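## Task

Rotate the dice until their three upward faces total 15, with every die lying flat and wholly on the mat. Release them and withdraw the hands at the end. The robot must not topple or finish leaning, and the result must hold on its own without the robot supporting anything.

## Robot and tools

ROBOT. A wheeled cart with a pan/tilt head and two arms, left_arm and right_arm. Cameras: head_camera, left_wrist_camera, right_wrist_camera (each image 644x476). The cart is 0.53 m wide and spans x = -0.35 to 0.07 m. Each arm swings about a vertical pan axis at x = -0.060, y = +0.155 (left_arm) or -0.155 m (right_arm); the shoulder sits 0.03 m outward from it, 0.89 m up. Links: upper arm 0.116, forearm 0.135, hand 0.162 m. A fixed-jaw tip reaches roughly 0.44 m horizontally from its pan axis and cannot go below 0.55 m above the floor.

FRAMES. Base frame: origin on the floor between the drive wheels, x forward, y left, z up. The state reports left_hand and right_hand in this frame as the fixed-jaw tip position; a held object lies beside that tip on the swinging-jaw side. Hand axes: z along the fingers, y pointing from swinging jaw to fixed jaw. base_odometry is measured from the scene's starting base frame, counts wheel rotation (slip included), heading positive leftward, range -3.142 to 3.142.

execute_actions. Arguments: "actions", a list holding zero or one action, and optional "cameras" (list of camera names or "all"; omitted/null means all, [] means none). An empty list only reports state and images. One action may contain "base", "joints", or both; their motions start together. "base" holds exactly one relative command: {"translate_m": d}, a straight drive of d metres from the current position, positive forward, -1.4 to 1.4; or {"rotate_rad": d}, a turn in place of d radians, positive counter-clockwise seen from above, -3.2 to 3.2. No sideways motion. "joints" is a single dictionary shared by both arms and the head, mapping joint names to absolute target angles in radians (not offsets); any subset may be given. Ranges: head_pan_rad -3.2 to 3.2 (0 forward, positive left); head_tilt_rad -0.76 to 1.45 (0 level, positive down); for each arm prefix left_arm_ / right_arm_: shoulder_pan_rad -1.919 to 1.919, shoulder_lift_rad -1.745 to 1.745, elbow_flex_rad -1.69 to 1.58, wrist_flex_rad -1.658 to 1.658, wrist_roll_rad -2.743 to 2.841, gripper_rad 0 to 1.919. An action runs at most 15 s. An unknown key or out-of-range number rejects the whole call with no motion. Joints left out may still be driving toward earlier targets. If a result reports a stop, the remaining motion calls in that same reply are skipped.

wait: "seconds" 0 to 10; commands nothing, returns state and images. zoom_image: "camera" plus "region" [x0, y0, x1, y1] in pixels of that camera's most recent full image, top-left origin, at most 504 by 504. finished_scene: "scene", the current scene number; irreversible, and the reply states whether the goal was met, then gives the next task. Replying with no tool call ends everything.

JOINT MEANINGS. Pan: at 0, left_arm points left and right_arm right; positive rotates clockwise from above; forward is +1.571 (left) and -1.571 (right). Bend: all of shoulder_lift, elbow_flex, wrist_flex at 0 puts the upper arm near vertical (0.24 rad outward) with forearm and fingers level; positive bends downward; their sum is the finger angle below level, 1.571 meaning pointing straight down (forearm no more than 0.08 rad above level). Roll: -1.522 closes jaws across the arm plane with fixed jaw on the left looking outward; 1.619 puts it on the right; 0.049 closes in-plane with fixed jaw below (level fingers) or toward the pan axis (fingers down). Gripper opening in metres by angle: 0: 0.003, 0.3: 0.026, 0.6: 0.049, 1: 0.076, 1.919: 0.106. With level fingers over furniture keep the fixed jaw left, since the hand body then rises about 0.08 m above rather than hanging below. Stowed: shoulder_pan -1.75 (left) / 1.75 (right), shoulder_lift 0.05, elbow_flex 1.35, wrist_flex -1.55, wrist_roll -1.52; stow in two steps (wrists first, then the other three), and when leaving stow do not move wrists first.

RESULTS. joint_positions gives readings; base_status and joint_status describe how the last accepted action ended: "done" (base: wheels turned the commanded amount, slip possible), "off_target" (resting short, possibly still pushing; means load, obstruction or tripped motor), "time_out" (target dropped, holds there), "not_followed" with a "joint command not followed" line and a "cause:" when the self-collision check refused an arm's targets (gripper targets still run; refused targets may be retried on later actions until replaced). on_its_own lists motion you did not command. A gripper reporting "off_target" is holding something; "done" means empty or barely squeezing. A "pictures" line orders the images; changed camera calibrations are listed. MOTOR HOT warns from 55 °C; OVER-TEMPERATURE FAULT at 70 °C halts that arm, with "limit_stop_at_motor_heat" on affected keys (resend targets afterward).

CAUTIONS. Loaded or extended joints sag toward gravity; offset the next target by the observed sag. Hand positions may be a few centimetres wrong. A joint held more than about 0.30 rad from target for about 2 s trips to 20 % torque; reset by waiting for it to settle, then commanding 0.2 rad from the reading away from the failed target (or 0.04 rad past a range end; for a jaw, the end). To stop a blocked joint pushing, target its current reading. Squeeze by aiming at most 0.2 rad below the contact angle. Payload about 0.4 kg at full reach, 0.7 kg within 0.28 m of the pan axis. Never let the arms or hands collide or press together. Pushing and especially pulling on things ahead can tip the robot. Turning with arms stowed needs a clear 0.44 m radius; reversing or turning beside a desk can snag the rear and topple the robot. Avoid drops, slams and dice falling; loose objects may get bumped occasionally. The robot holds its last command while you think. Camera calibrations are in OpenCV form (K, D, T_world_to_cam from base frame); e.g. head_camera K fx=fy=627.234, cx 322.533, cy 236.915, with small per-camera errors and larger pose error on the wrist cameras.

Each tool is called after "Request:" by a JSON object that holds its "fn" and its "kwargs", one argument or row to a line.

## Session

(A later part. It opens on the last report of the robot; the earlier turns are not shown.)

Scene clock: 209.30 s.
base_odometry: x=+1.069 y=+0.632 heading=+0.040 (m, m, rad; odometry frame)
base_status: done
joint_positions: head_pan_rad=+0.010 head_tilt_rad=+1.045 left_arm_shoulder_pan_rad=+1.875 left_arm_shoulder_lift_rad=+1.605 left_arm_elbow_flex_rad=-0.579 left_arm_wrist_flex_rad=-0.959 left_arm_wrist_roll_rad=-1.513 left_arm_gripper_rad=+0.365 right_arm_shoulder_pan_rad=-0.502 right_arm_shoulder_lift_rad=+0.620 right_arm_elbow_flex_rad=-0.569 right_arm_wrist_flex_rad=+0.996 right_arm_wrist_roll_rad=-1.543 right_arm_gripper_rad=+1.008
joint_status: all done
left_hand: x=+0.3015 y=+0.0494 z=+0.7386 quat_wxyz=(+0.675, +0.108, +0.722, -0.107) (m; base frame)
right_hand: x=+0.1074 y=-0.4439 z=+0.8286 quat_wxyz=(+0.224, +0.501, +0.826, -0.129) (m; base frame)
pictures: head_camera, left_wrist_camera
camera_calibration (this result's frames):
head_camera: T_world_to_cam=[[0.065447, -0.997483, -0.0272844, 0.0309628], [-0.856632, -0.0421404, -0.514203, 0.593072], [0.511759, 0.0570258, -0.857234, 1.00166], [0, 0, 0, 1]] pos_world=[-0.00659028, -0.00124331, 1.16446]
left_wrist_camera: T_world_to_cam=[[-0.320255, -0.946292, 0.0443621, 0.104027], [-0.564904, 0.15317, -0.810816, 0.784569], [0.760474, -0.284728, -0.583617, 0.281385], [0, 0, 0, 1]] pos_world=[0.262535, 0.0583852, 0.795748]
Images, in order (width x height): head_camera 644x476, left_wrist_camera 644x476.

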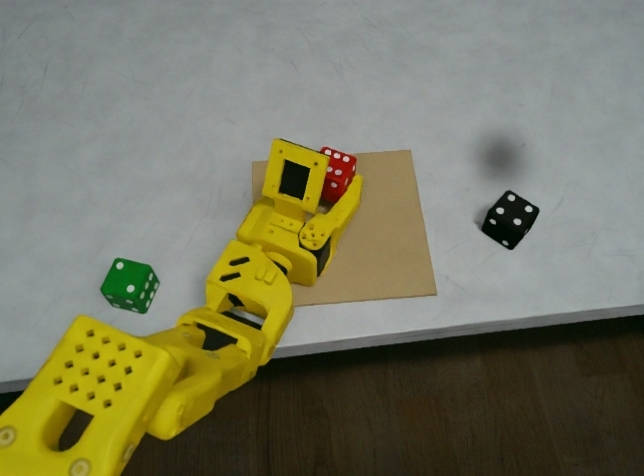

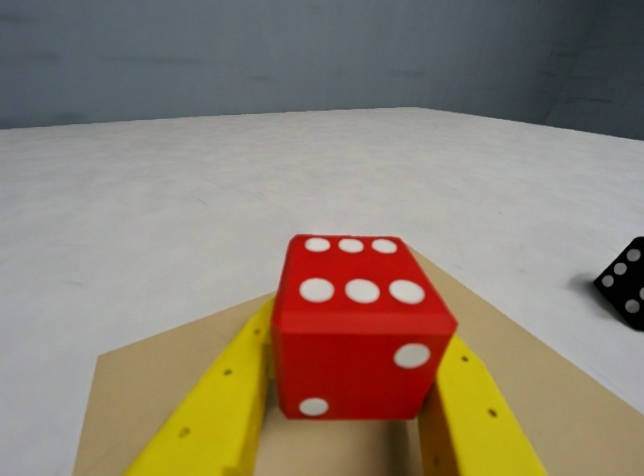

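Request:
{"fn": "execute_actions", "kwargs": {
  "actions": [
    {"base":{"translate_m":-0.015},"joints":{"left_arm_shoulder_lift_rad":1.66,"left_arm_wrist_flex_rad":-0.92}}
  ],
  "cameras": ["head_camera","left_wrist_camera"]
}}

Scene clock: 215.20 s.
base_odometry: x=+1.054 y=+0.632 heading=+0.043 (m, m, rad; odometry frame)
base_status: done
joint_positions: head_pan_rad=+0.010 head_tilt_rad=+1.045 left_arm_shoulder_pan_rad=+1.875 left_arm_shoulder_lift_rad=+1.609 left_arm_elbow_flex_rad=-0.585 left_arm_wrist_flex_rad=-0.939 left_arm_wrist_roll_rad=-1.513 left_arm_gripper_rad=+0.365 right_arm_shoulder_pan_rad=-0.502 right_arm_shoulder_lift_rad=+0.620 right_arm_elbow_flex_rad=-0.569 right_arm_wrist_flex_rad=+0.996 right_arm_wrist_roll_rad=-1.543 right_arm_gripper_rad=+1.008
joint_status: all done
left_hand: x=+0.3013 y=+0.0495 z=+0.7352 quat_wxyz=(+0.668, +0.109, +0.728, -0.106) (m; base frame)
right_hand: x=+0.1074 y=-0.4439 z=+0.8286 quat_wxyz=(+0.224, +0.501, +0.826, -0.129) (m; base frame)
pictures: head_camera, left_wrist_camera
camera_calibration (this result's frames):
head_camera: T_world_to_cam=[[0.0654234, -0.997484, -0.0272867, 0.0309643], [-0.856655, -0.0421213, -0.514168, 0.59303], [0.511725, 0.0570139, -0.857255, 1.00168], [0, 0, 0, 1]] pos_world=[-0.00658975, -0.00124421, 1.16446]
left_wrist_camera: T_world_to_cam=[[-0.319473, -0.946538, 0.0447533, 0.103659], [-0.579046, 0.157617, -0.799914, 0.777763], [0.750095, -0.281465, -0.598444, 0.293465], [0, 0, 0, 1]] pos_world=[0.263351, 0.0581287, 0.793127]
Images, in order (width x height): head_camera 644x476, left_wrist_camera 644x476.

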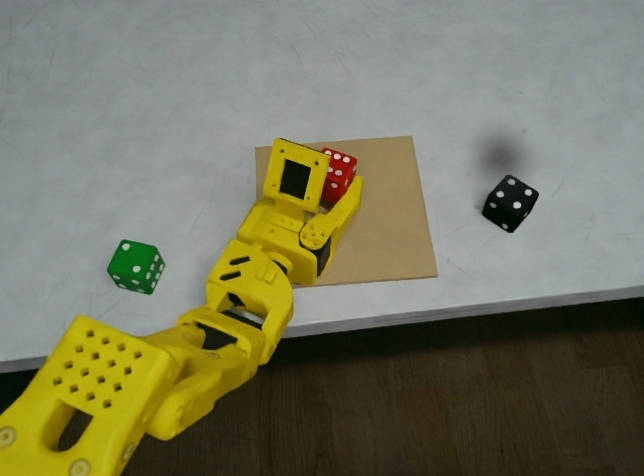

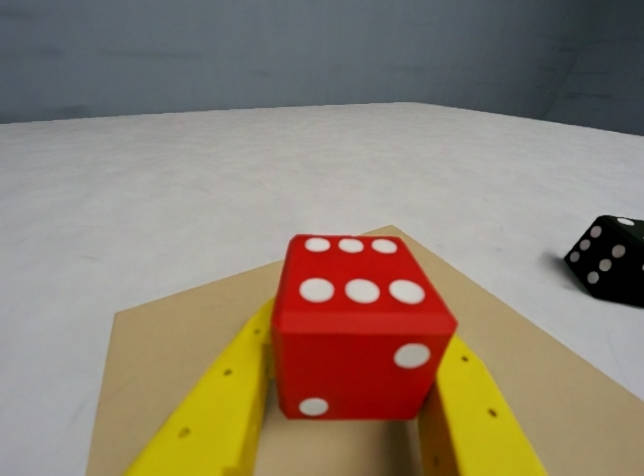

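Request:
{"fn": "execute_actions", "kwargs": {
  "actions": [
    {"joints":{"left_arm_shoulder_lift_rad":1.61,"left_arm_wrist_flex_rad":-0.93,"left_arm_gripper_rad":0.65}}
  ],
  "cameras": ["head_camera","left_wrist_camera"]
}}

Scene clock: 219.17 s.
base_odometry: x=+1.054 y=+0.632 heading=+0.043 (m, m, rad; odometry frame)
base_status: not commanded
joint_positions: head_pan_rad=+0.010 head_tilt_rad=+1.045 left_arm_shoulder_pan_rad=+1.875 left_arm_shoulder_lift_rad=+1.608 left_arm_elbow_flex_rad=-0.585 left_arm_wrist_flex_rad=-0.939 left_arm_wrist_roll_rad=-1.513 left_arm_gripper_rad=+0.642 right_arm_shoulder_pan_rad=-0.502 right_arm_shoulder_lift_rad=+0.620 right_arm_elbow_flex_rad=-0.569 right_arm_wrist_flex_rad=+0.996 right_arm_wrist_roll_rad=-1.543 right_arm_gripper_rad=+1.008
joint_status: all done
left_hand: x=+0.3015 y=+0.0494 z=+0.7358 quat_wxyz=(+0.669, +0.108, +0.728, -0.106) (m; base frame)
right_hand: x=+0.1074 y=-0.4439 z=+0.8286 quat_wxyz=(+0.224, +0.501, +0.826, -0.129) (m; base frame)
pictures: head_camera, left_wrist_camera
camera_calibration (this result's frames):
head_camera: T_world_to_cam=[[0.0654236, -0.997484, -0.0272867, 0.0309643], [-0.856655, -0.0421215, -0.514168, 0.59303], [0.511725, 0.057014, -0.857255, 1.00168], [0, 0, 0, 1]] pos_world=[-0.00658974, -0.0012442, 1.16446]
left_wrist_camera: T_world_to_cam=[[-0.319538, -0.946517, 0.0447213, 0.103683], [-0.577875, 0.157249, -0.800833, 0.778675], [0.75097, -0.28174, -0.597216, 0.292435], [0, 0, 0, 1]] pos_world=[0.263498, 0.0580824, 0.793598]
Images, in order (width x height): head_camera 644x476, left_wrist_camera 644x476.

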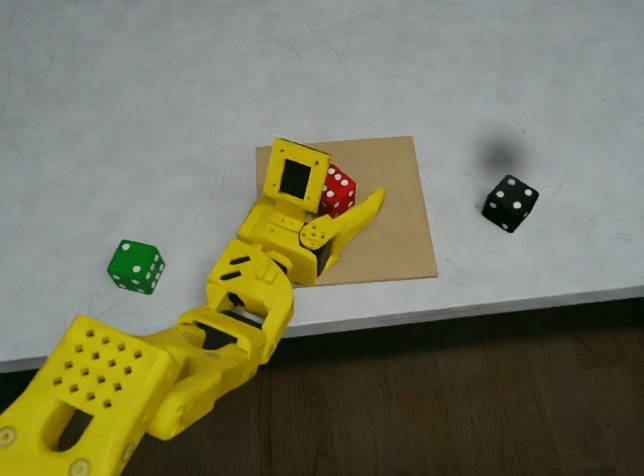

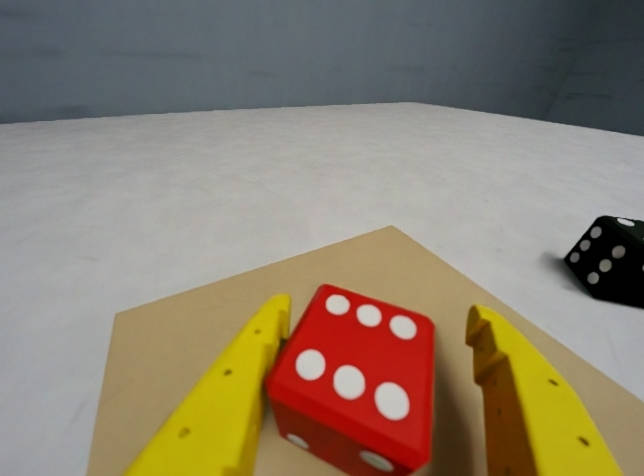

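Request:
{"fn": "execute_actions", "kwargs": {
  "actions": [
    {"base":{"translate_m":-0.06},"joints":{"left_arm_gripper_rad":0.75}}
  ],
  "cameras": []
}}

Request:
{"fn": "execute_actions", "kwargs": {
  "actions": [
    {"joints":{"left_arm_shoulder_lift_rad":0.6,"left_arm_wrist_flex_rad":-0.5}}
  ],
  "cameras": ["head_camera"]
}}

Scene clock: 224.30 s.
base_odometry: x=+0.994 y=+0.629 heading=+0.038 (m, m, rad; odometry frame)
base_status: done
joint_positions: head_pan_rad=+0.010 head_tilt_rad=+1.045 left_arm_shoulder_pan_rad=+1.875 left_arm_shoulder_lift_rad=+1.617 left_arm_elbow_flex_rad=-0.582 left_arm_wrist_flex_rad=-0.933 left_arm_wrist_roll_rad=-1.513 left_arm_gripper_rad=+0.743 right_arm_shoulder_pan_rad=-0.502 right_arm_shoulder_lift_rad=+0.620 right_arm_elbow_flex_rad=-0.569 right_arm_wrist_flex_rad=+0.996 right_arm_wrist_roll_rad=-1.543 right_arm_gripper_rad=+1.008
joint_status: all done
left_hand: x=+0.2997 y=+0.0500 z=+0.7309 quat_wxyz=(+0.662, +0.109, +0.734, -0.105) (m; base frame)
right_hand: x=+0.1074 y=-0.4439 z=+0.8286 quat_wxyz=(+0.224, +0.501, +0.826, -0.129) (m; base frame)
pictures: none
No camera images: the call's "cameras" was empty. Leave "cameras" out to get every camera's image.

Scene clock: 225.67 s.
base_odometry: x=+0.994 y=+0.629 heading=+0.038 (m, m, rad; odometry frame)
base_status: not commanded
joint_positions: head_pan_rad=+0.010 head_tilt_rad=+1.045 left_arm_shoulder_pan_rad=+1.875 left_arm_shoulder_lift_rad=+0.666 left_arm_elbow_flex_rad=-0.576 left_arm_wrist_flex_rad=-0.502 left_arm_wrist_roll_rad=-1.513 left_arm_gripper_rad=+0.743 right_arm_shoulder_pan_rad=-0.502 right_arm_shoulder_lift_rad=+0.620 right_arm_elbow_flex_rad=-0.569 right_arm_wrist_flex_rad=+0.996 right_arm_wrist_roll_rad=-1.543 right_arm_gripper_rad=+1.008
joint_status: all done
left_hand: x=+0.3277 y=+0.0412 z=+1.0223 quat_wxyz=(+0.827, +0.081, +0.542, -0.131) (m; base frame)
right_hand: x=+0.1074 y=-0.4439 z=+0.8286 quat_wxyz=(+0.224, +0.501, +0.826, -0.129) (m; base frame)
pictures: head_camera
camera_calibration (this result's frames):
head_camera: T_world_to_cam=[[0.0654101, -0.997485, -0.0272868, 0.0309638], [-0.856656, -0.0421099, -0.514167, 0.593029], [0.511725, 0.0570071, -0.857256, 1.00168], [0, 0, 0, 1]] pos_world=[-0.00658975, -0.00124475, 1.16446]
Images, in order (width x height): head_camera 644x476.

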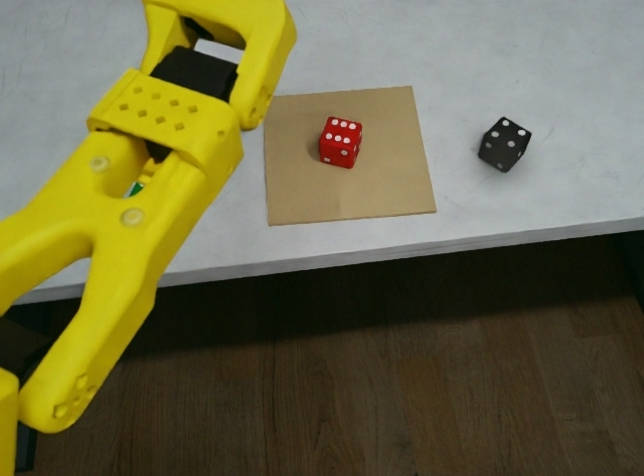

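Request:
{"fn": "execute_actions", "kwargs": {
  "actions": [
    {"base":{"translate_m":0.065},"joints":{"left_arm_shoulder_pan_rad":1.55,"left_arm_elbow_flex_rad":-0.65,"left_arm_wrist_flex_rad":1.0,"left_arm_wrist_roll_rad":-2.0}}
  ],
  "cameras": []
}}

Request:
{"fn": "execute_actions", "kwargs": {
  "actions": [
    {"base":{"rotate_rad":0.15},"joints":{"left_arm_shoulder_lift_rad":0.72,"left_arm_wrist_flex_rad":1.33,"left_arm_gripper_rad":0.65,"head_pan_rad":0.3}}
  ],
  "cameras": ["head_camera","left_wrist_camera"]
}}

Scene clock: 246.93 s.
base_odometry: x=+1.058 y=+0.632 heading=+0.037 (m, m, rad; odometry frame)
base_status: done
joint_positions: head_pan_rad=+0.010 head_tilt_rad=+1.045 left_arm_shoulder_pan_rad=+1.556 left_arm_shoulder_lift_rad=+0.664 left_arm_elbow_flex_rad=-0.613 left_arm_wrist_flex_rad=+0.997 left_arm_wrist_roll_rad=-1.994 left_arm_gripper_rad=+0.743 right_arm_shoulder_pan_rad=-0.502 right_arm_shoulder_lift_rad=+0.620 right_arm_elbow_flex_rad=-0.569 right_arm_wrist_flex_rad=+0.996 right_arm_wrist_roll_rad=-1.543 right_arm_gripper_rad=+1.008
joint_status: all done
left_hand: x=+0.2797 y=+0.1669 z=+0.8262 quat_wxyz=(+0.251, +0.219, +0.941, +0.062) (m; base frame)
right_hand: x=+0.1074 y=-0.4439 z=+0.8286 quat_wxyz=(+0.224, +0.501, +0.826, -0.129) (m; base frame)
pictures: none
No camera images: the call's "cameras" was empty. Leave "cameras" out to get every camera's image.

Scene clock: 247.93 s.
base_odometry: x=+1.059 y=+0.632 heading=+0.185 (m, m, rad; odometry frame)
base_status: done
joint_positions: head_pan_rad=+0.290 head_tilt_rad=+1.045 left_arm_shoulder_pan_rad=+1.555 left_arm_shoulder_lift_rad=+0.741 left_arm_elbow_flex_rad=-0.617 left_arm_wrist_flex_rad=+1.325 left_arm_wrist_roll_rad=-1.994 left_arm_gripper_rad=+0.657 right_arm_shoulder_pan_rad=-0.501 right_arm_shoulder_lift_rad=+0.620 right_arm_elbow_flex_rad=-0.569 right_arm_wrist_flex_rad=+0.996 right_arm_wrist_roll_rad=-1.543 right_arm_gripper_rad=+1.008
joint_status: all done
left_hand: x=+0.2243 y=+0.1665 z=+0.7877 quat_wxyz=(+0.059, +0.225, +0.972, +0.015) (m; base frame)
right_hand: x=+0.1070 y=-0.4442 z=+0.8286 quat_wxyz=(+0.224, +0.501, +0.826, -0.130) (m; base frame)
pictures: head_camera, left_wrist_camera
camera_calibration (this result's frames):
head_camera: T_world_to_cam=[[0.338599, -0.940535, -0.0272868, 0.0438036], [-0.811634, -0.277277, -0.514167, 0.595145], [0.476026, 0.196243, -0.857256, 1], [0, 0, 0, 1]] pos_world=[-0.00782031, 0.00997447, 1.16446]
left_wrist_camera: T_world_to_cam=[[-0.408696, -0.912267, -0.0271555, 0.258428], [-0.827466, 0.357824, 0.432739, -0.191867], [-0.385056, 0.199329, -0.90111, 0.828583], [0, 0, 0, 1]] pos_world=[0.265906, 0.139249, 0.83669]
Images, in order (width x height): head_camera 644x476, left_wrist_camera 644x476.

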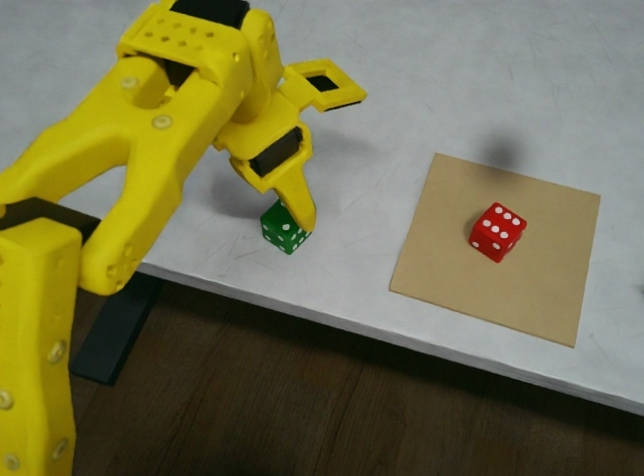

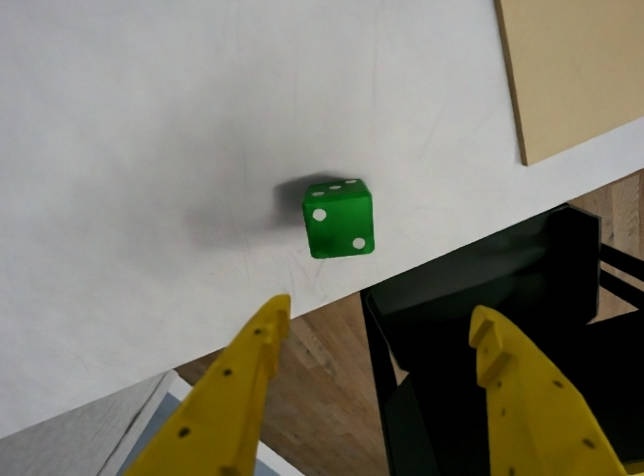

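Request:
{"fn": "execute_actions", "kwargs": {
  "actions": [
    {"joints":{"left_arm_shoulder_lift_rad":0.93,"left_arm_elbow_flex_rad":-0.54,"left_arm_wrist_flex_rad":1.0}}
  ],
  "cameras": ["left_wrist_camera"]
}}

Scene clock: 259.30 s.
base_odometry: x=+1.059 y=+0.632 heading=+0.185 (m, m, rad; odometry frame)
base_status: not commanded
joint_positions: head_pan_rad=+0.290 head_tilt_rad=+1.045 left_arm_shoulder_pan_rad=+1.555 left_arm_shoulder_lift_rad=+0.950 left_arm_elbow_flex_rad=-0.538 left_arm_wrist_flex_rad=+1.008 left_arm_wrist_roll_rad=-1.994 left_arm_gripper_rad=+0.657 right_arm_shoulder_pan_rad=-0.501 right_arm_shoulder_lift_rad=+0.620 right_arm_elbow_flex_rad=-0.569 right_arm_wrist_flex_rad=+0.996 right_arm_wrist_roll_rad=-1.543 right_arm_gripper_rad=+1.008
joint_status: all done
left_hand: x=+0.2313 y=+0.1666 z=+0.7293 quat_wxyz=(+0.073, +0.225, +0.971, +0.018) (m; base frame)
right_hand: x=+0.1070 y=-0.4442 z=+0.8286 quat_wxyz=(+0.224, +0.501, +0.826, -0.130) (m; base frame)
pictures: left_wrist_camera
camera_calibration (this result's frames):
left_wrist_camera: T_world_to_cam=[[-0.407725, -0.912251, -0.0394766, 0.268559], [-0.839726, 0.357628, 0.408611, -0.14036], [-0.358638, 0.19975, -0.911855, 0.780232], [0, 0, 0, 1]] pos_world=[0.271455, 0.139338, 0.779412]
Images, in order (width x height): left_wrist_camera 644x476.

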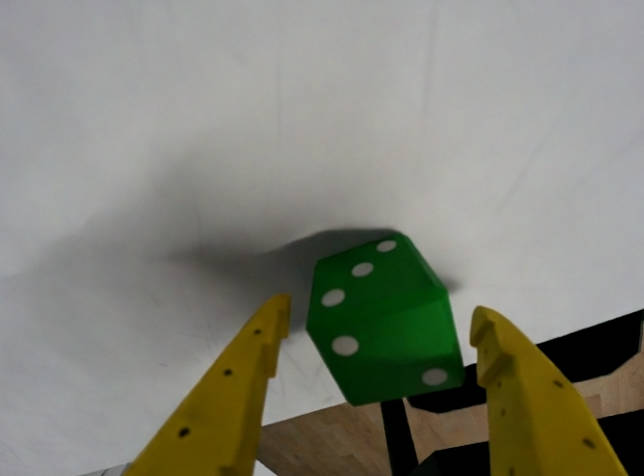

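Request:
{"fn": "execute_actions", "kwargs": {
  "actions": [
    {"joints":{"left_arm_shoulder_lift_rad":0.975}}
  ],
  "cameras": []
}}

Request:
{"fn": "execute_actions", "kwargs": {
  "actions": [
    {"joints":{"left_arm_gripper_rad":0.2}}
  ],
  "cameras": ["left_wrist_camera"]
}}

Scene clock: 262.73 s.
base_odometry: x=+1.059 y=+0.632 heading=+0.185 (m, m, rad; odometry frame)
base_status: not commanded
joint_positions: head_pan_rad=+0.290 head_tilt_rad=+1.045 left_arm_shoulder_pan_rad=+1.555 left_arm_shoulder_lift_rad=+0.988 left_arm_elbow_flex_rad=-0.538 left_arm_wrist_flex_rad=+1.008 left_arm_wrist_roll_rad=-1.994 left_arm_gripper_rad=+0.657 right_arm_shoulder_pan_rad=-0.501 right_arm_shoulder_lift_rad=+0.620 right_arm_elbow_flex_rad=-0.569 right_arm_wrist_flex_rad=+0.996 right_arm_wrist_roll_rad=-1.543 right_arm_gripper_rad=+1.008
joint_status: all done
left_hand: x=+0.2248 y=+0.1665 z=+0.7194 quat_wxyz=(+0.055, +0.225, +0.973, +0.014) (m; base frame)
right_hand: x=+0.1070 y=-0.4442 z=+0.8286 quat_wxyz=(+0.224, +0.501, +0.826, -0.130) (m; base frame)
pictures: none
No camera images: the call's "cameras" was empty. Leave "cameras" out to get every camera's image.

Scene clock: 263.50 s.
base_odometry: x=+1.059 y=+0.632 heading=+0.185 (m, m, rad; odometry frame)
base_status: not commanded
joint_positions: head_pan_rad=+0.290 head_tilt_rad=+1.045 left_arm_shoulder_pan_rad=+1.555 left_arm_shoulder_lift_rad=+0.980 left_arm_elbow_flex_rad=-0.538 left_arm_wrist_flex_rad=+1.008 left_arm_wrist_roll_rad=-1.994 left_arm_gripper_rad=+0.366 right_arm_shoulder_pan_rad=-0.501 right_arm_shoulder_lift_rad=+0.620 right_arm_elbow_flex_rad=-0.569 right_arm_wrist_flex_rad=+0.996 right_arm_wrist_roll_rad=-1.543 right_arm_gripper_rad=+1.008
joint_status: left_arm_gripper_rad off_target (ended at +0.366, target +0.200)
left_hand: x=+0.2261 y=+0.1665 z=+0.7214 quat_wxyz=(+0.058, +0.225, +0.972, +0.015) (m; base frame)
right_hand: x=+0.1070 y=-0.4442 z=+0.8286 quat_wxyz=(+0.224, +0.501, +0.826, -0.130) (m; base frame)
pictures: left_wrist_camera
camera_calibration (this result's frames):
left_wrist_camera: T_world_to_cam=[[-0.408737, -0.912267, -0.0265062, 0.256936], [-0.826801, 0.357834, 0.433999, -0.162706], [-0.386438, 0.199307, -0.900523, 0.769348], [0, 0, 0, 1]] pos_world=[0.267799, 0.13928, 0.77024]
Images, in order (width x height): left_wrist_camera 644x476.

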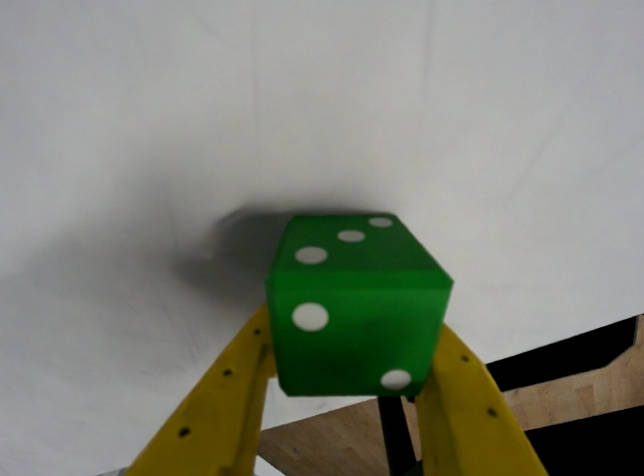

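Request:
{"fn": "execute_actions", "kwargs": {
  "actions": [
    {"joints":{"left_arm_shoulder_lift_rad":0.6}}
  ],
  "cameras": []
}}

Request:
{"fn": "execute_actions", "kwargs": {
  "actions": [
    {"base":{"rotate_rad":-0.15},"joints":{"left_arm_wrist_flex_rad":-0.3,"left_arm_wrist_roll_rad":-1.52,"head_pan_rad":0.0}}
  ],
  "cameras": []
}}

Request:
{"fn": "execute_actions", "kwargs": {
  "actions": [
    {"base":{"translate_m":-0.05},"joints":{"left_arm_shoulder_pan_rad":1.76,"left_arm_shoulder_lift_rad":1.45,"left_arm_elbow_flex_rad":-0.6,"left_arm_wrist_flex_rad":-0.86}}
  ],
  "cameras": ["head_camera","left_wrist_camera"]
}}

Scene clock: 277.70 s.
base_odometry: x=+1.059 y=+0.632 heading=+0.185 (m, m, rad; odometry frame)
base_status: not commanded
joint_positions: head_pan_rad=+0.290 head_tilt_rad=+1.045 left_arm_shoulder_pan_rad=+1.555 left_arm_shoulder_lift_rad=+0.666 left_arm_elbow_flex_rad=-0.536 left_arm_wrist_flex_rad=+1.008 left_arm_wrist_roll_rad=-1.994 left_arm_gripper_rad=+0.366 right_arm_shoulder_pan_rad=-0.501 right_arm_shoulder_lift_rad=+0.620 right_arm_elbow_flex_rad=-0.569 right_arm_wrist_flex_rad=+0.996 right_arm_wrist_roll_rad=-1.543 right_arm_gripper_rad=+1.008
joint_status: all done
left_hand: x=+0.2667 y=+0.1672 z=+0.8087 quat_wxyz=(+0.209, +0.220, +0.951, +0.052) (m; base frame)
right_hand: x=+0.1070 y=-0.4442 z=+0.8286 quat_wxyz=(+0.224, +0.501, +0.826, -0.130) (m; base frame)
pictures: none
No camera images: the call's "cameras" was empty. Leave "cameras" out to get every camera's image.

Scene clock: 279.33 s.
base_odometry: x=+1.059 y=+0.632 heading=+0.036 (m, m, rad; odometry frame)
base_status: done
joint_positions: head_pan_rad=+0.010 head_tilt_rad=+1.045 left_arm_shoulder_pan_rad=+1.555 left_arm_shoulder_lift_rad=+0.666 left_arm_elbow_flex_rad=-0.533 left_arm_wrist_flex_rad=-0.284 left_arm_wrist_roll_rad=-1.527 left_arm_gripper_rad=+0.366 right_arm_shoulder_pan_rad=-0.501 right_arm_shoulder_lift_rad=+0.620 right_arm_elbow_flex_rad=-0.569 right_arm_wrist_flex_rad=+0.996 right_arm_wrist_roll_rad=-1.543 right_arm_gripper_rad=+1.008
joint_status: all done
left_hand: x=+0.3549 y=+0.1693 z=+0.9765 quat_wxyz=(+0.758, -0.004, +0.652, +0.008) (m; base frame)
right_hand: x=+0.1070 y=-0.4442 z=+0.8286 quat_wxyz=(+0.224, +0.501, +0.826, -0.130) (m; base frame)
pictures: none
No camera images: the call's "cameras" was empty. Leave "cameras" out to get every camera's image.

Scene clock: 280.70 s.
base_odometry: x=+1.010 y=+0.630 heading=+0.031 (m, m, rad; odometry frame)
base_status: done
joint_positions: head_pan_rad=+0.010 head_tilt_rad=+1.045 left_arm_shoulder_pan_rad=+1.757 left_arm_shoulder_lift_rad=+1.477 left_arm_elbow_flex_rad=-0.564 left_arm_wrist_flex_rad=-0.844 left_arm_wrist_roll_rad=-1.527 left_arm_gripper_rad=+0.366 right_arm_shoulder_pan_rad=-0.501 right_arm_shoulder_lift_rad=+0.620 right_arm_elbow_flex_rad=-0.569 right_arm_wrist_flex_rad=+0.996 right_arm_wrist_roll_rad=-1.543 right_arm_gripper_rad=+1.008
joint_status: all done
left_hand: x=+0.3264 y=+0.0899 z=+0.7616 quat_wxyz=(+0.679, +0.070, +0.728, -0.062) (m; base frame)
right_hand: x=+0.1070 y=-0.4442 z=+0.8286 quat_wxyz=(+0.224, +0.501, +0.826, -0.130) (m; base frame)
pictures: head_camera, left_wrist_camera
camera_calibration (this result's frames):
head_camera: T_world_to_cam=[[0.0654531, -0.997482, -0.0272868, 0.0309658], [-0.856654, -0.0421468, -0.514167, 0.593029], [0.511722, 0.0570292, -0.857256, 1.00168], [0, 0, 0, 1]] pos_world=[-0.00658969, -0.00124301, 1.16446]
left_wrist_camera: T_world_to_cam=[[-0.207413, -0.977773, 0.0306692, 0.125743], [-0.579304, 0.0975031, -0.809259, 0.819641], [0.788281, -0.185617, -0.586651, 0.271773], [0, 0, 0, 1]] pos_world=[0.286669, 0.0934757, 0.818881]
Images, in order (width x height): head_camera 644x476, left_wrist_camera 644x476.

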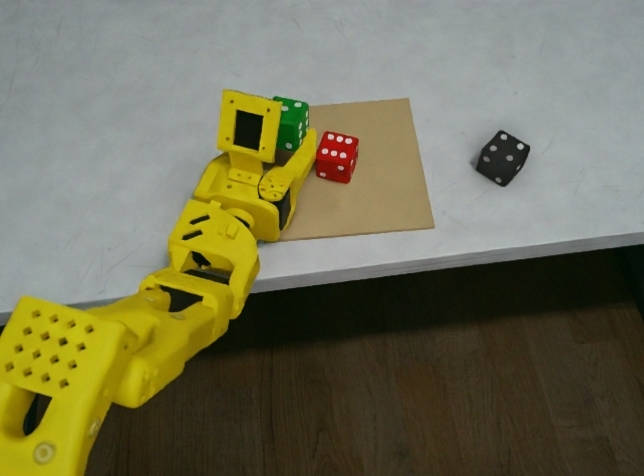

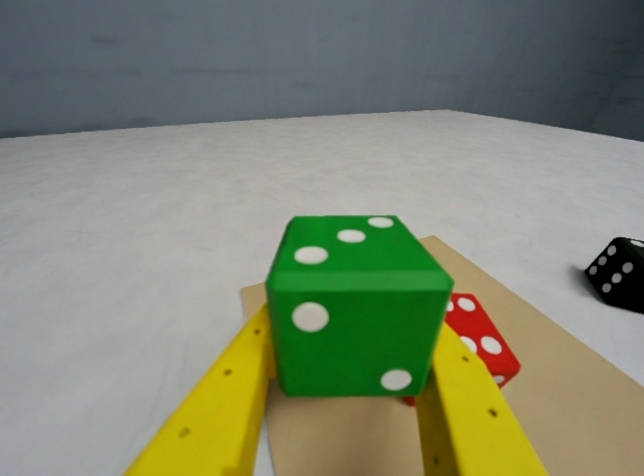

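Request:
{"fn": "execute_actions", "kwargs": {
  "actions": [
    {"base":{"translate_m":-0.025},"joints":{"left_arm_shoulder_pan_rad":1.745}}
  ],
  "cameras": []
}}

Request:
{"fn": "execute_actions", "kwargs": {
  "actions": [
    {"joints":{"left_arm_shoulder_lift_rad":1.6,"left_arm_elbow_flex_rad":-0.6,"left_arm_wrist_flex_rad":-0.92}}
  ],
  "cameras": ["head_camera","left_wrist_camera"]
}}

Scene clock: 288.37 s.
base_odometry: x=+0.984 y=+0.629 heading=+0.028 (m, m, rad; odometry frame)
base_status: done
joint_positions: head_pan_rad=+0.010 head_tilt_rad=+1.045 left_arm_shoulder_pan_rad=+1.751 left_arm_shoulder_lift_rad=+1.477 left_arm_elbow_flex_rad=-0.565 left_arm_wrist_flex_rad=-0.844 left_arm_wrist_roll_rad=-1.527 left_arm_gripper_rad=+0.366 right_arm_shoulder_pan_rad=-0.501 right_arm_shoulder_lift_rad=+0.620 right_arm_elbow_flex_rad=-0.569 right_arm_wrist_flex_rad=+0.996 right_arm_wrist_roll_rad=-1.543 right_arm_gripper_rad=+1.008
joint_status: all done
left_hand: x=+0.3269 y=+0.0923 z=+0.7620 quat_wxyz=(+0.680, +0.068, +0.728, -0.060) (m; base frame)
right_hand: x=+0.1070 y=-0.4442 z=+0.8286 quat_wxyz=(+0.224, +0.501, +0.826, -0.130) (m; base frame)
pictures: none
No camera images: the call's "cameras" was empty. Leave "cameras" out to get every camera's image.

Scene clock: 289.10 s.
base_odometry: x=+0.984 y=+0.629 heading=+0.028 (m, m, rad; odometry frame)
base_status: not commanded
joint_positions: head_pan_rad=+0.010 head_tilt_rad=+1.045 left_arm_shoulder_pan_rad=+1.750 left_arm_shoulder_lift_rad=+1.605 left_arm_elbow_flex_rad=-0.579 left_arm_wrist_flex_rad=-0.913 left_arm_wrist_roll_rad=-1.526 left_arm_gripper_rad=+0.366 right_arm_shoulder_pan_rad=-0.501 right_arm_shoulder_lift_rad=+0.620 right_arm_elbow_flex_rad=-0.569 right_arm_wrist_flex_rad=+0.996 right_arm_wrist_roll_rad=-1.543 right_arm_gripper_rad=+1.008
joint_status: all done
left_hand: x=+0.3112 y=+0.0957 z=+0.7313 quat_wxyz=(+0.664, +0.068, +0.743, -0.058) (m; base frame)
right_hand: x=+0.1070 y=-0.4442 z=+0.8286 quat_wxyz=(+0.224, +0.501, +0.826, -0.130) (m; base frame)
pictures: head_camera, left_wrist_camera
camera_calibration (this result's frames):
head_camera: T_world_to_cam=[[0.0654254, -0.997484, -0.0272875, 0.0309653], [-0.856662, -0.0421234, -0.514156, 0.593016], [0.511713, 0.057015, -0.857263, 1.00169], [0, 0, 0, 1]] pos_world=[-0.00658955, -0.00124412, 1.16446]
left_wrist_camera: T_world_to_cam=[[-0.198413, -0.979558, 0.0331296, 0.124764], [-0.613925, 0.097862, -0.783274, 0.7775], [0.764021, -0.175751, -0.620793, 0.298579], [0, 0, 0, 1]] pos_world=[0.273961, 0.0986019, 0.790218]
Images, in order (width x height): head_camera 644x476, left_wrist_camera 644x476.

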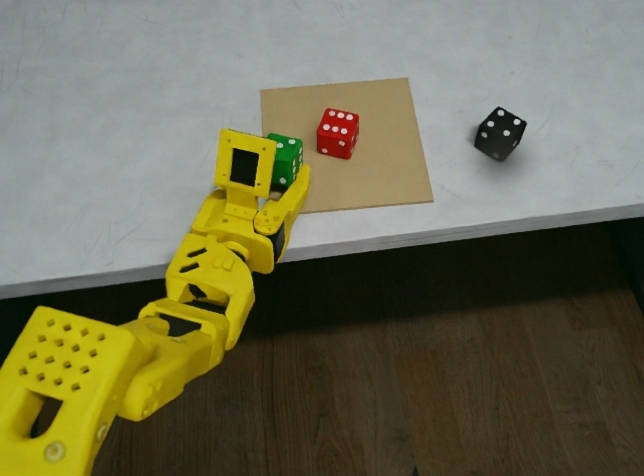

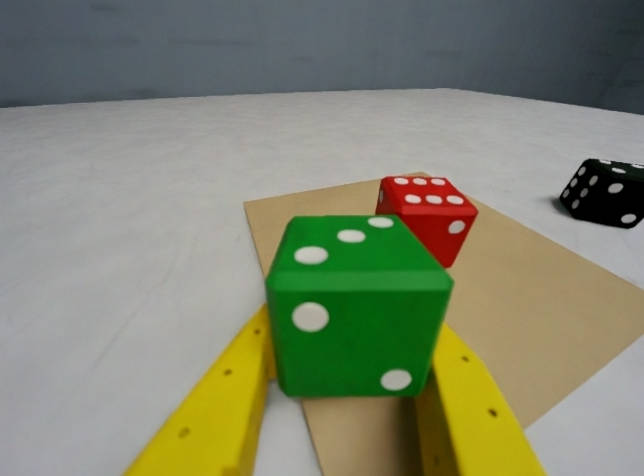

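Request:
{"fn": "execute_actions", "kwargs": {
  "actions": [
    {"joints":{"left_arm_shoulder_pan_rad":1.81,"left_arm_shoulder_lift_rad":1.5}}
  ],
  "cameras": []
}}

Request:
{"fn": "execute_actions", "kwargs": {
  "actions": [
    {"joints":{"left_arm_shoulder_lift_rad":1.62,"left_arm_wrist_flex_rad":-0.88}}
  ],
  "cameras": ["head_camera","left_wrist_camera"]
}}

Scene clock: 297.17 s.
base_odometry: x=+0.984 y=+0.629 heading=+0.028 (m, m, rad; odometry frame)
base_status: not commanded
joint_positions: head_pan_rad=+0.010 head_tilt_rad=+1.045 left_arm_shoulder_pan_rad=+1.805 left_arm_shoulder_lift_rad=+1.569 left_arm_elbow_flex_rad=-0.579 left_arm_wrist_flex_rad=-0.913 left_arm_wrist_roll_rad=-1.526 left_arm_gripper_rad=+0.366 right_arm_shoulder_pan_rad=-0.501 right_arm_shoulder_lift_rad=+0.620 right_arm_elbow_flex_rad=-0.569 right_arm_wrist_flex_rad=+0.996 right_arm_wrist_roll_rad=-1.543 right_arm_gripper_rad=+1.008
joint_status: all done
left_hand: x=+0.3128 y=+0.0741 z=+0.7436 quat_wxyz=(+0.675, +0.087, +0.729, -0.078) (m; base frame)
right_hand: x=+0.1070 y=-0.4442 z=+0.8286 quat_wxyz=(+0.224, +0.501, +0.826, -0.130) (m; base frame)
pictures: none
No camera images: the call's "cameras" was empty. Leave "cameras" out to get every camera's image.

Scene clock: 297.87 s.
base_odometry: x=+0.984 y=+0.629 heading=+0.028 (m, m, rad; odometry frame)
base_status: not commanded
joint_positions: head_pan_rad=+0.010 head_tilt_rad=+1.045 left_arm_shoulder_pan_rad=+1.805 left_arm_shoulder_lift_rad=+1.611 left_arm_elbow_flex_rad=-0.593 left_arm_wrist_flex_rad=-0.882 left_arm_wrist_roll_rad=-1.526 left_arm_gripper_rad=+0.366 right_arm_shoulder_pan_rad=-0.501 right_arm_shoulder_lift_rad=+0.620 right_arm_elbow_flex_rad=-0.569 right_arm_wrist_flex_rad=+0.996 right_arm_wrist_roll_rad=-1.543 right_arm_gripper_rad=+1.008
joint_status: all done
left_hand: x=+0.3076 y=+0.0753 z=+0.7275 quat_wxyz=(+0.653, +0.089, +0.748, -0.076) (m; base frame)
right_hand: x=+0.1070 y=-0.4442 z=+0.8286 quat_wxyz=(+0.224, +0.501, +0.826, -0.130) (m; base frame)
pictures: head_camera, left_wrist_camera
camera_calibration (this result's frames):
head_camera: T_world_to_cam=[[0.0654226, -0.997484, -0.0272881, 0.0309658], [-0.856667, -0.0421213, -0.514147, 0.593006], [0.511705, 0.0570136, -0.857268, 1.0017], [0, 0, 0, 1]] pos_world=[-0.00658942, -0.00124422, 1.16446]
left_wrist_camera: T_world_to_cam=[[-0.251431, -0.967292, 0.0336034, 0.119178], [-0.624958, 0.13574, -0.768767, 0.764297], [0.73906, -0.214293, -0.638646, 0.318991], [0, 0, 0, 1]] pos_world=[0.271864, 0.0798911, 0.787284]
Images, in order (width x height): head_camera 644x476, left_wrist_camera 644x476.

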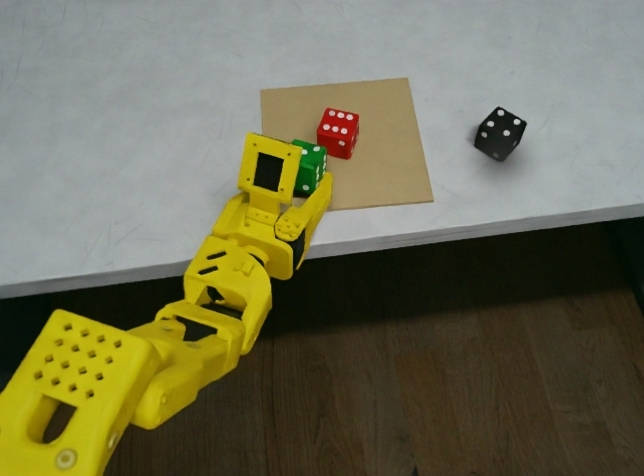

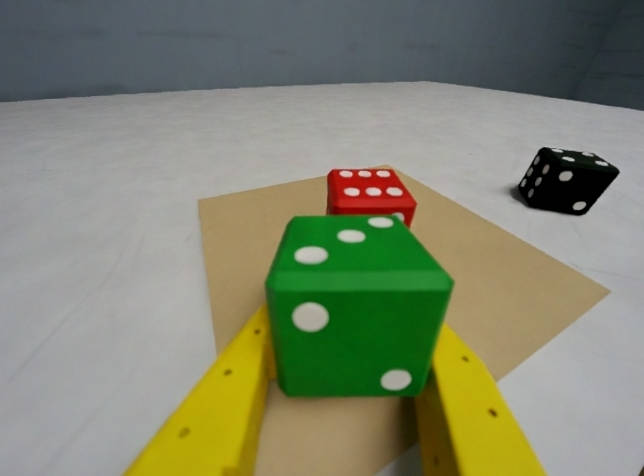

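Request:
{"fn": "execute_actions", "kwargs": {
  "actions": [
    {"joints":{"left_arm_gripper_rad":0.6}}
  ],
  "cameras": []
}}

Request:
{"fn": "execute_actions", "kwargs": {
  "actions": [
    {"base":{"translate_m":-0.07}}
  ],
  "cameras": ["head_camera"]
}}

Scene clock: 302.73 s.
base_odometry: x=+0.984 y=+0.629 heading=+0.028 (m, m, rad; odometry frame)
base_status: not commanded
joint_positions: head_pan_rad=+0.010 head_tilt_rad=+1.045 left_arm_shoulder_pan_rad=+1.805 left_arm_shoulder_lift_rad=+1.611 left_arm_elbow_flex_rad=-0.594 left_arm_wrist_flex_rad=-0.882 left_arm_wrist_roll_rad=-1.526 left_arm_gripper_rad=+0.591 right_arm_shoulder_pan_rad=-0.501 right_arm_shoulder_lift_rad=+0.620 right_arm_elbow_flex_rad=-0.569 right_arm_wrist_flex_rad=+0.996 right_arm_wrist_roll_rad=-1.543 right_arm_gripper_rad=+1.008
joint_status: all done
left_hand: x=+0.3078 y=+0.0752 z=+0.7279 quat_wxyz=(+0.654, +0.089, +0.748, -0.076) (m; base frame)
right_hand: x=+0.1070 y=-0.4442 z=+0.8286 quat_wxyz=(+0.224, +0.501, +0.826, -0.130) (m; base frame)
pictures: none
No camera images: the call's "cameras" was empty. Leave "cameras" out to get every camera's image.

Scene clock: 303.87 s.
base_odometry: x=+0.914 y=+0.628 heading=+0.024 (m, m, rad; odometry frame)
base_status: done
joint_positions: head_pan_rad=+0.010 head_tilt_rad=+1.045 left_arm_shoulder_pan_rad=+1.805 left_arm_shoulder_lift_rad=+1.640 left_arm_elbow_flex_rad=-0.596 left_arm_wrist_flex_rad=-0.881 left_arm_wrist_roll_rad=-1.526 left_arm_gripper_rad=+0.593 right_arm_shoulder_pan_rad=-0.501 right_arm_shoulder_lift_rad=+0.620 right_arm_elbow_flex_rad=-0.569 right_arm_wrist_flex_rad=+0.996 right_arm_wrist_roll_rad=-1.543 right_arm_gripper_rad=+1.008
joint_status: not commanded
left_hand: x=+0.3031 y=+0.0764 z=+0.7180 quat_wxyz=(+0.643, +0.090, +0.757, -0.074) (m; base frame)
right_hand: x=+0.1070 y=-0.4442 z=+0.8286 quat_wxyz=(+0.224, +0.501, +0.826, -0.130) (m; base frame)
pictures: head_camera
camera_calibration (this result's frames):
head_camera: T_world_to_cam=[[0.0654126, -0.997485, -0.0272881, 0.0309653], [-0.856668, -0.0421127, -0.514147, 0.593005], [0.511705, 0.0570085, -0.857268, 1.0017], [0, 0, 0, 1]] pos_world=[-0.00658943, -0.00124462, 1.16446]
Images, in order (width x height): head_camera 644x476.

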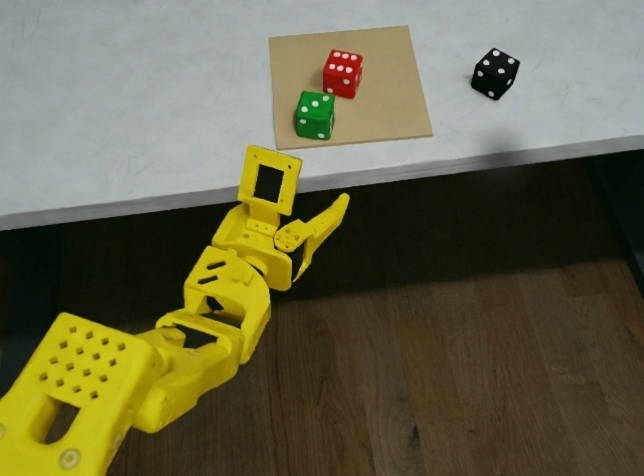

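Request:
{"fn": "execute_actions", "kwargs": {
  "actions": [
    {"joints":{"left_arm_shoulder_lift_rad":0.6,"left_arm_shoulder_pan_rad":0.6,"right_arm_shoulder_lift_rad":0.5,"right_arm_wrist_flex_rad":0.8}}
  ],
  "cameras": []
}}

Request:
{"fn": "execute_actions", "kwargs": {
  "actions": [
    {"base":{"translate_m":0.115},"joints":{"right_arm_shoulder_pan_rad":-1.6,"right_arm_wrist_roll_rad":-0.9,"right_arm_gripper_rad":0.65}}
  ],
  "cameras": []
}}

Request:
{"fn": "execute_actions", "kwargs": {
  "actions": [
    {"base":{"rotate_rad":0.16},"joints":{"right_arm_shoulder_lift_rad":0.7,"right_arm_elbow_flex_rad":-0.63,"right_arm_wrist_flex_rad":1.33,"head_pan_rad":-0.2}}
  ],
  "cameras": ["head_camera","right_wrist_camera"]
}}

Scene clock: 317.87 s.
base_odometry: x=+0.914 y=+0.628 heading=+0.024 (m, m, rad; odometry frame)
base_status: not commanded
joint_positions: head_pan_rad=+0.010 head_tilt_rad=+1.045 left_arm_shoulder_pan_rad=+0.605 left_arm_shoulder_lift_rad=+0.664 left_arm_elbow_flex_rad=-0.596 left_arm_wrist_flex_rad=-0.881 left_arm_wrist_roll_rad=-1.526 left_arm_gripper_rad=+0.593 right_arm_shoulder_pan_rad=-0.501 right_arm_shoulder_lift_rad=+0.563 right_arm_elbow_flex_rad=-0.569 right_arm_wrist_flex_rad=+0.814 right_arm_wrist_roll_rad=-1.543 right_arm_gripper_rad=+1.008
joint_status: all done
left_hand: x=+0.1427 y=+0.4615 z=+1.0777 quat_wxyz=(+0.822, -0.171, +0.328, +0.433) (m; base frame)
right_hand: x=+0.1195 y=-0.4671 z=+0.8642 quat_wxyz=(+0.322, +0.482, +0.793, -0.186) (m; base frame)
pictures: none
No camera images: the call's "cameras" was empty. Leave "cameras" out to get every camera's image.

Scene clock: 319.40 s.
base_odometry: x=+1.029 y=+0.630 heading=+0.024 (m, m, rad; odometry frame)
base_status: done
joint_positions: head_pan_rad=+0.010 head_tilt_rad=+1.045 left_arm_shoulder_pan_rad=+0.604 left_arm_shoulder_lift_rad=+0.664 left_arm_elbow_flex_rad=-0.596 left_arm_wrist_flex_rad=-0.881 left_arm_wrist_roll_rad=-1.526 left_arm_gripper_rad=+0.593 right_arm_shoulder_pan_rad=-1.594 right_arm_shoulder_lift_rad=+0.563 right_arm_elbow_flex_rad=-0.569 right_arm_wrist_flex_rad=+0.814 right_arm_wrist_roll_rad=-0.911 right_arm_gripper_rad=+0.658
joint_status: all done
left_hand: x=+0.1422 y=+0.4618 z=+1.0777 quat_wxyz=(+0.822, -0.172, +0.328, +0.433) (m; base frame)
right_hand: x=+0.2964 y=-0.1405 z=+0.8610 quat_wxyz=(+0.356, -0.289, +0.882, -0.108) (m; base frame)
pictures: none
No camera images: the call's "cameras" was empty. Leave "cameras" out to get every camera's image.

Scene clock: 320.57 s.
base_odometry: x=+1.028 y=+0.630 heading=+0.184 (m, m, rad; odometry frame)
base_status: done
joint_positions: head_pan_rad=-0.190 head_tilt_rad=+1.045 left_arm_shoulder_pan_rad=+0.602 left_arm_shoulder_lift_rad=+0.664 left_arm_elbow_flex_rad=-0.596 left_arm_wrist_flex_rad=-0.881 left_arm_wrist_roll_rad=-1.526 left_arm_gripper_rad=+0.593 right_arm_shoulder_pan_rad=-1.596 right_arm_shoulder_lift_rad=+0.718 right_arm_elbow_flex_rad=-0.595 right_arm_wrist_flex_rad=+1.324 right_arm_wrist_roll_rad=-0.911 right_arm_gripper_rad=+0.658
joint_status: all done
left_hand: x=+0.1417 y=+0.4621 z=+1.0777 quat_wxyz=(+0.821, -0.172, +0.328, +0.434) (m; base frame)
right_hand: x=+0.2149 y=-0.1420 z=+0.7891 quat_wxyz=(+0.059, -0.312, +0.948, -0.018) (m; base frame)
pictures: head_camera, right_wrist_camera
camera_calibration (this result's frames):
head_camera: T_world_to_cam=[[-0.133991, -0.990607, -0.0272881, 0.0215934], [-0.847967, 0.12886, -0.514147, 0.593414], [0.512834, -0.0457516, -0.857268, 1.00175], [0, 0, 0, 1]] pos_world=[-0.00764157, -0.00924537, 1.16446]
right_wrist_camera: T_world_to_cam=[[0.605506, -0.786835, 0.119385, -0.349117], [-0.74908, -0.512818, 0.419401, -0.220187], [-0.268776, -0.343378, -0.899917, 0.781707], [0, 0, 0, 1]] pos_world=[0.256559, -0.119192, 0.837497]
Images, in order (width x height): head_camera 644x476, right_wrist_camera 644x476.

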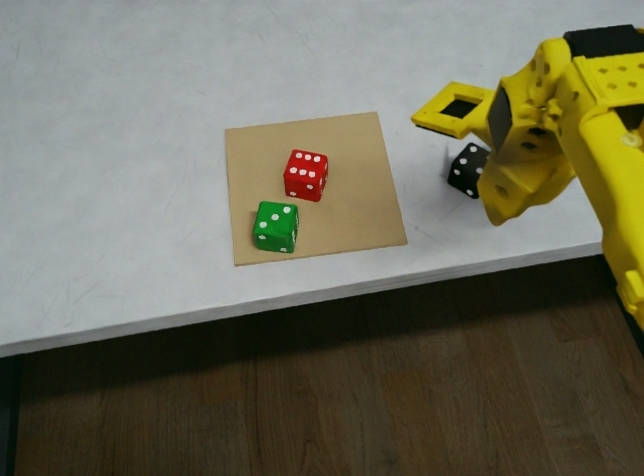

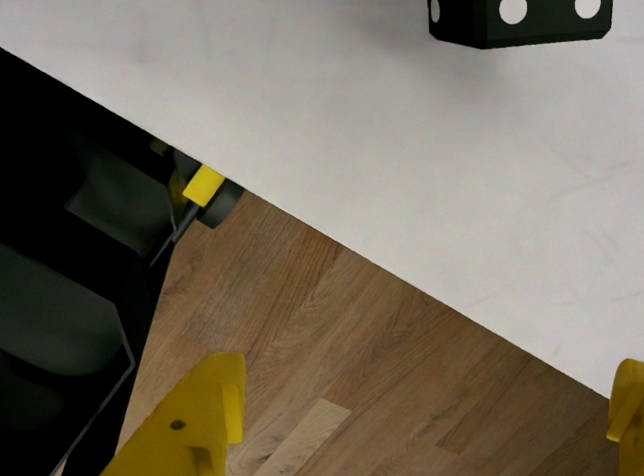

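Request:
{"fn": "execute_actions", "kwargs": {
  "actions": [
    {"base":{"translate_m":0.055}}
  ],
  "cameras": ["head_camera","right_wrist_camera"]
}}

Scene clock: 329.63 s.
base_odometry: x=+1.082 y=+0.640 heading=+0.186 (m, m, rad; odometry frame)
base_status: done
joint_positions: head_pan_rad=-0.190 head_tilt_rad=+1.045 left_arm_shoulder_pan_rad=+0.602 left_arm_shoulder_lift_rad=+0.664 left_arm_elbow_flex_rad=-0.596 left_arm_wrist_flex_rad=-0.881 left_arm_wrist_roll_rad=-1.526 left_arm_gripper_rad=+0.593 right_arm_shoulder_pan_rad=-1.596 right_arm_shoulder_lift_rad=+0.718 right_arm_elbow_flex_rad=-0.597 right_arm_wrist_flex_rad=+1.324 right_arm_wrist_roll_rad=-0.911 right_arm_gripper_rad=+0.658
joint_status: not commanded
left_hand: x=+0.1417 y=+0.4621 z=+1.0777 quat_wxyz=(+0.821, -0.172, +0.328, +0.434) (m; base frame)
right_hand: x=+0.2152 y=-0.1419 z=+0.7893 quat_wxyz=(+0.060, -0.312, +0.948, -0.018) (m; base frame)
pictures: head_camera, right_wrist_camera
camera_calibration (this result's frames):
head_camera: T_world_to_cam=[[-0.134052, -0.990599, -0.0272881, 0.0215905], [-0.847959, 0.128913, -0.514147, 0.593415], [0.512831, -0.0457833, -0.857268, 1.00175], [0, 0, 0, 1]] pos_world=[-0.00764214, -0.0092478, 1.16446]
right_wrist_camera: T_world_to_cam=[[0.605323, -0.78684, 0.120283, -0.349968], [-0.749723, -0.512834, 0.418232, -0.219025], [-0.267396, -0.343344, -0.900341, 0.78203], [0, 0, 0, 1]] pos_world=[0.256748, -0.119187, 0.837792]
Images, in order (width x height): head_camera 644x476, right_wrist_camera 644x476.

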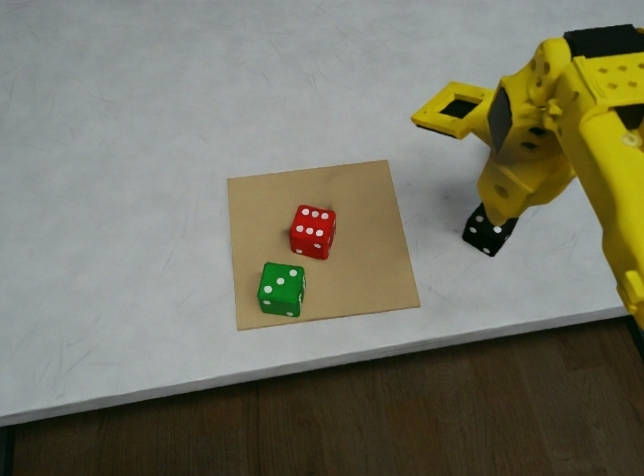

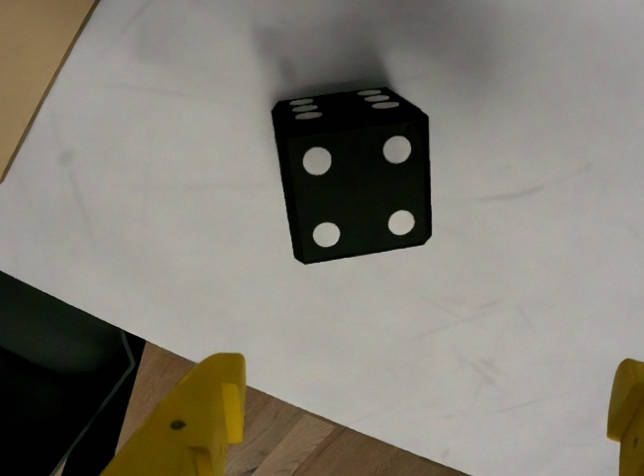

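Request:
{"fn": "execute_actions", "kwargs": {
  "actions": [
    {"joints":{"right_arm_shoulder_lift_rad":0.91,"right_arm_elbow_flex_rad":-0.55,"right_arm_wrist_flex_rad":1.04}}
  ],
  "cameras": ["right_wrist_camera"]
}}

Scene clock: 334.57 s.
base_odometry: x=+1.082 y=+0.640 heading=+0.186 (m, m, rad; odometry frame)
base_status: not commanded
joint_positions: head_pan_rad=-0.190 head_tilt_rad=+1.045 left_arm_shoulder_pan_rad=+0.602 left_arm_shoulder_lift_rad=+0.664 left_arm_elbow_flex_rad=-0.596 left_arm_wrist_flex_rad=-0.881 left_arm_wrist_roll_rad=-1.526 left_arm_gripper_rad=+0.593 right_arm_shoulder_pan_rad=-1.596 right_arm_shoulder_lift_rad=+0.928 right_arm_elbow_flex_rad=-0.546 right_arm_wrist_flex_rad=+1.048 right_arm_wrist_roll_rad=-0.911 right_arm_gripper_rad=+0.658
joint_status: all done
left_hand: x=+0.1417 y=+0.4621 z=+1.0777 quat_wxyz=(+0.821, -0.172, +0.328, +0.434) (m; base frame)
right_hand: x=+0.2220 y=-0.1418 z=+0.7339 quat_wxyz=(+0.067, -0.312, +0.948, -0.020) (m; base frame)
pictures: right_wrist_camera
camera_calibration (this result's frames):
right_wrist_camera: T_world_to_cam=[[0.603409, -0.786888, 0.129249, -0.353432], [-0.756046, -0.512992, 0.406489, -0.180711], [-0.253557, -0.342998, -0.904467, 0.734051], [0, 0, 0, 1]] pos_world=[0.262762, -0.119037, 0.783064]
Images, in order (width x height): right_wrist_camera 644x476.

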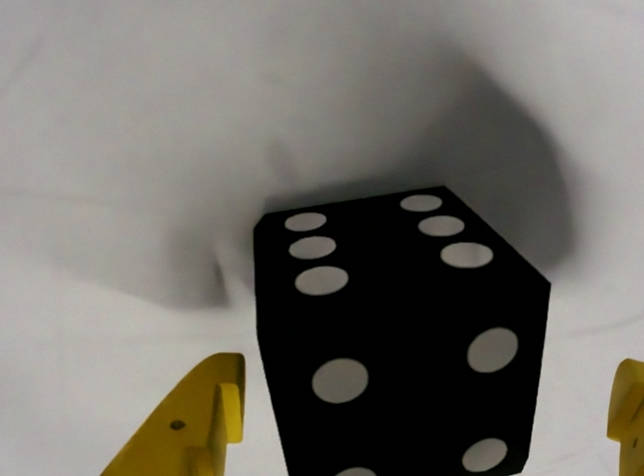

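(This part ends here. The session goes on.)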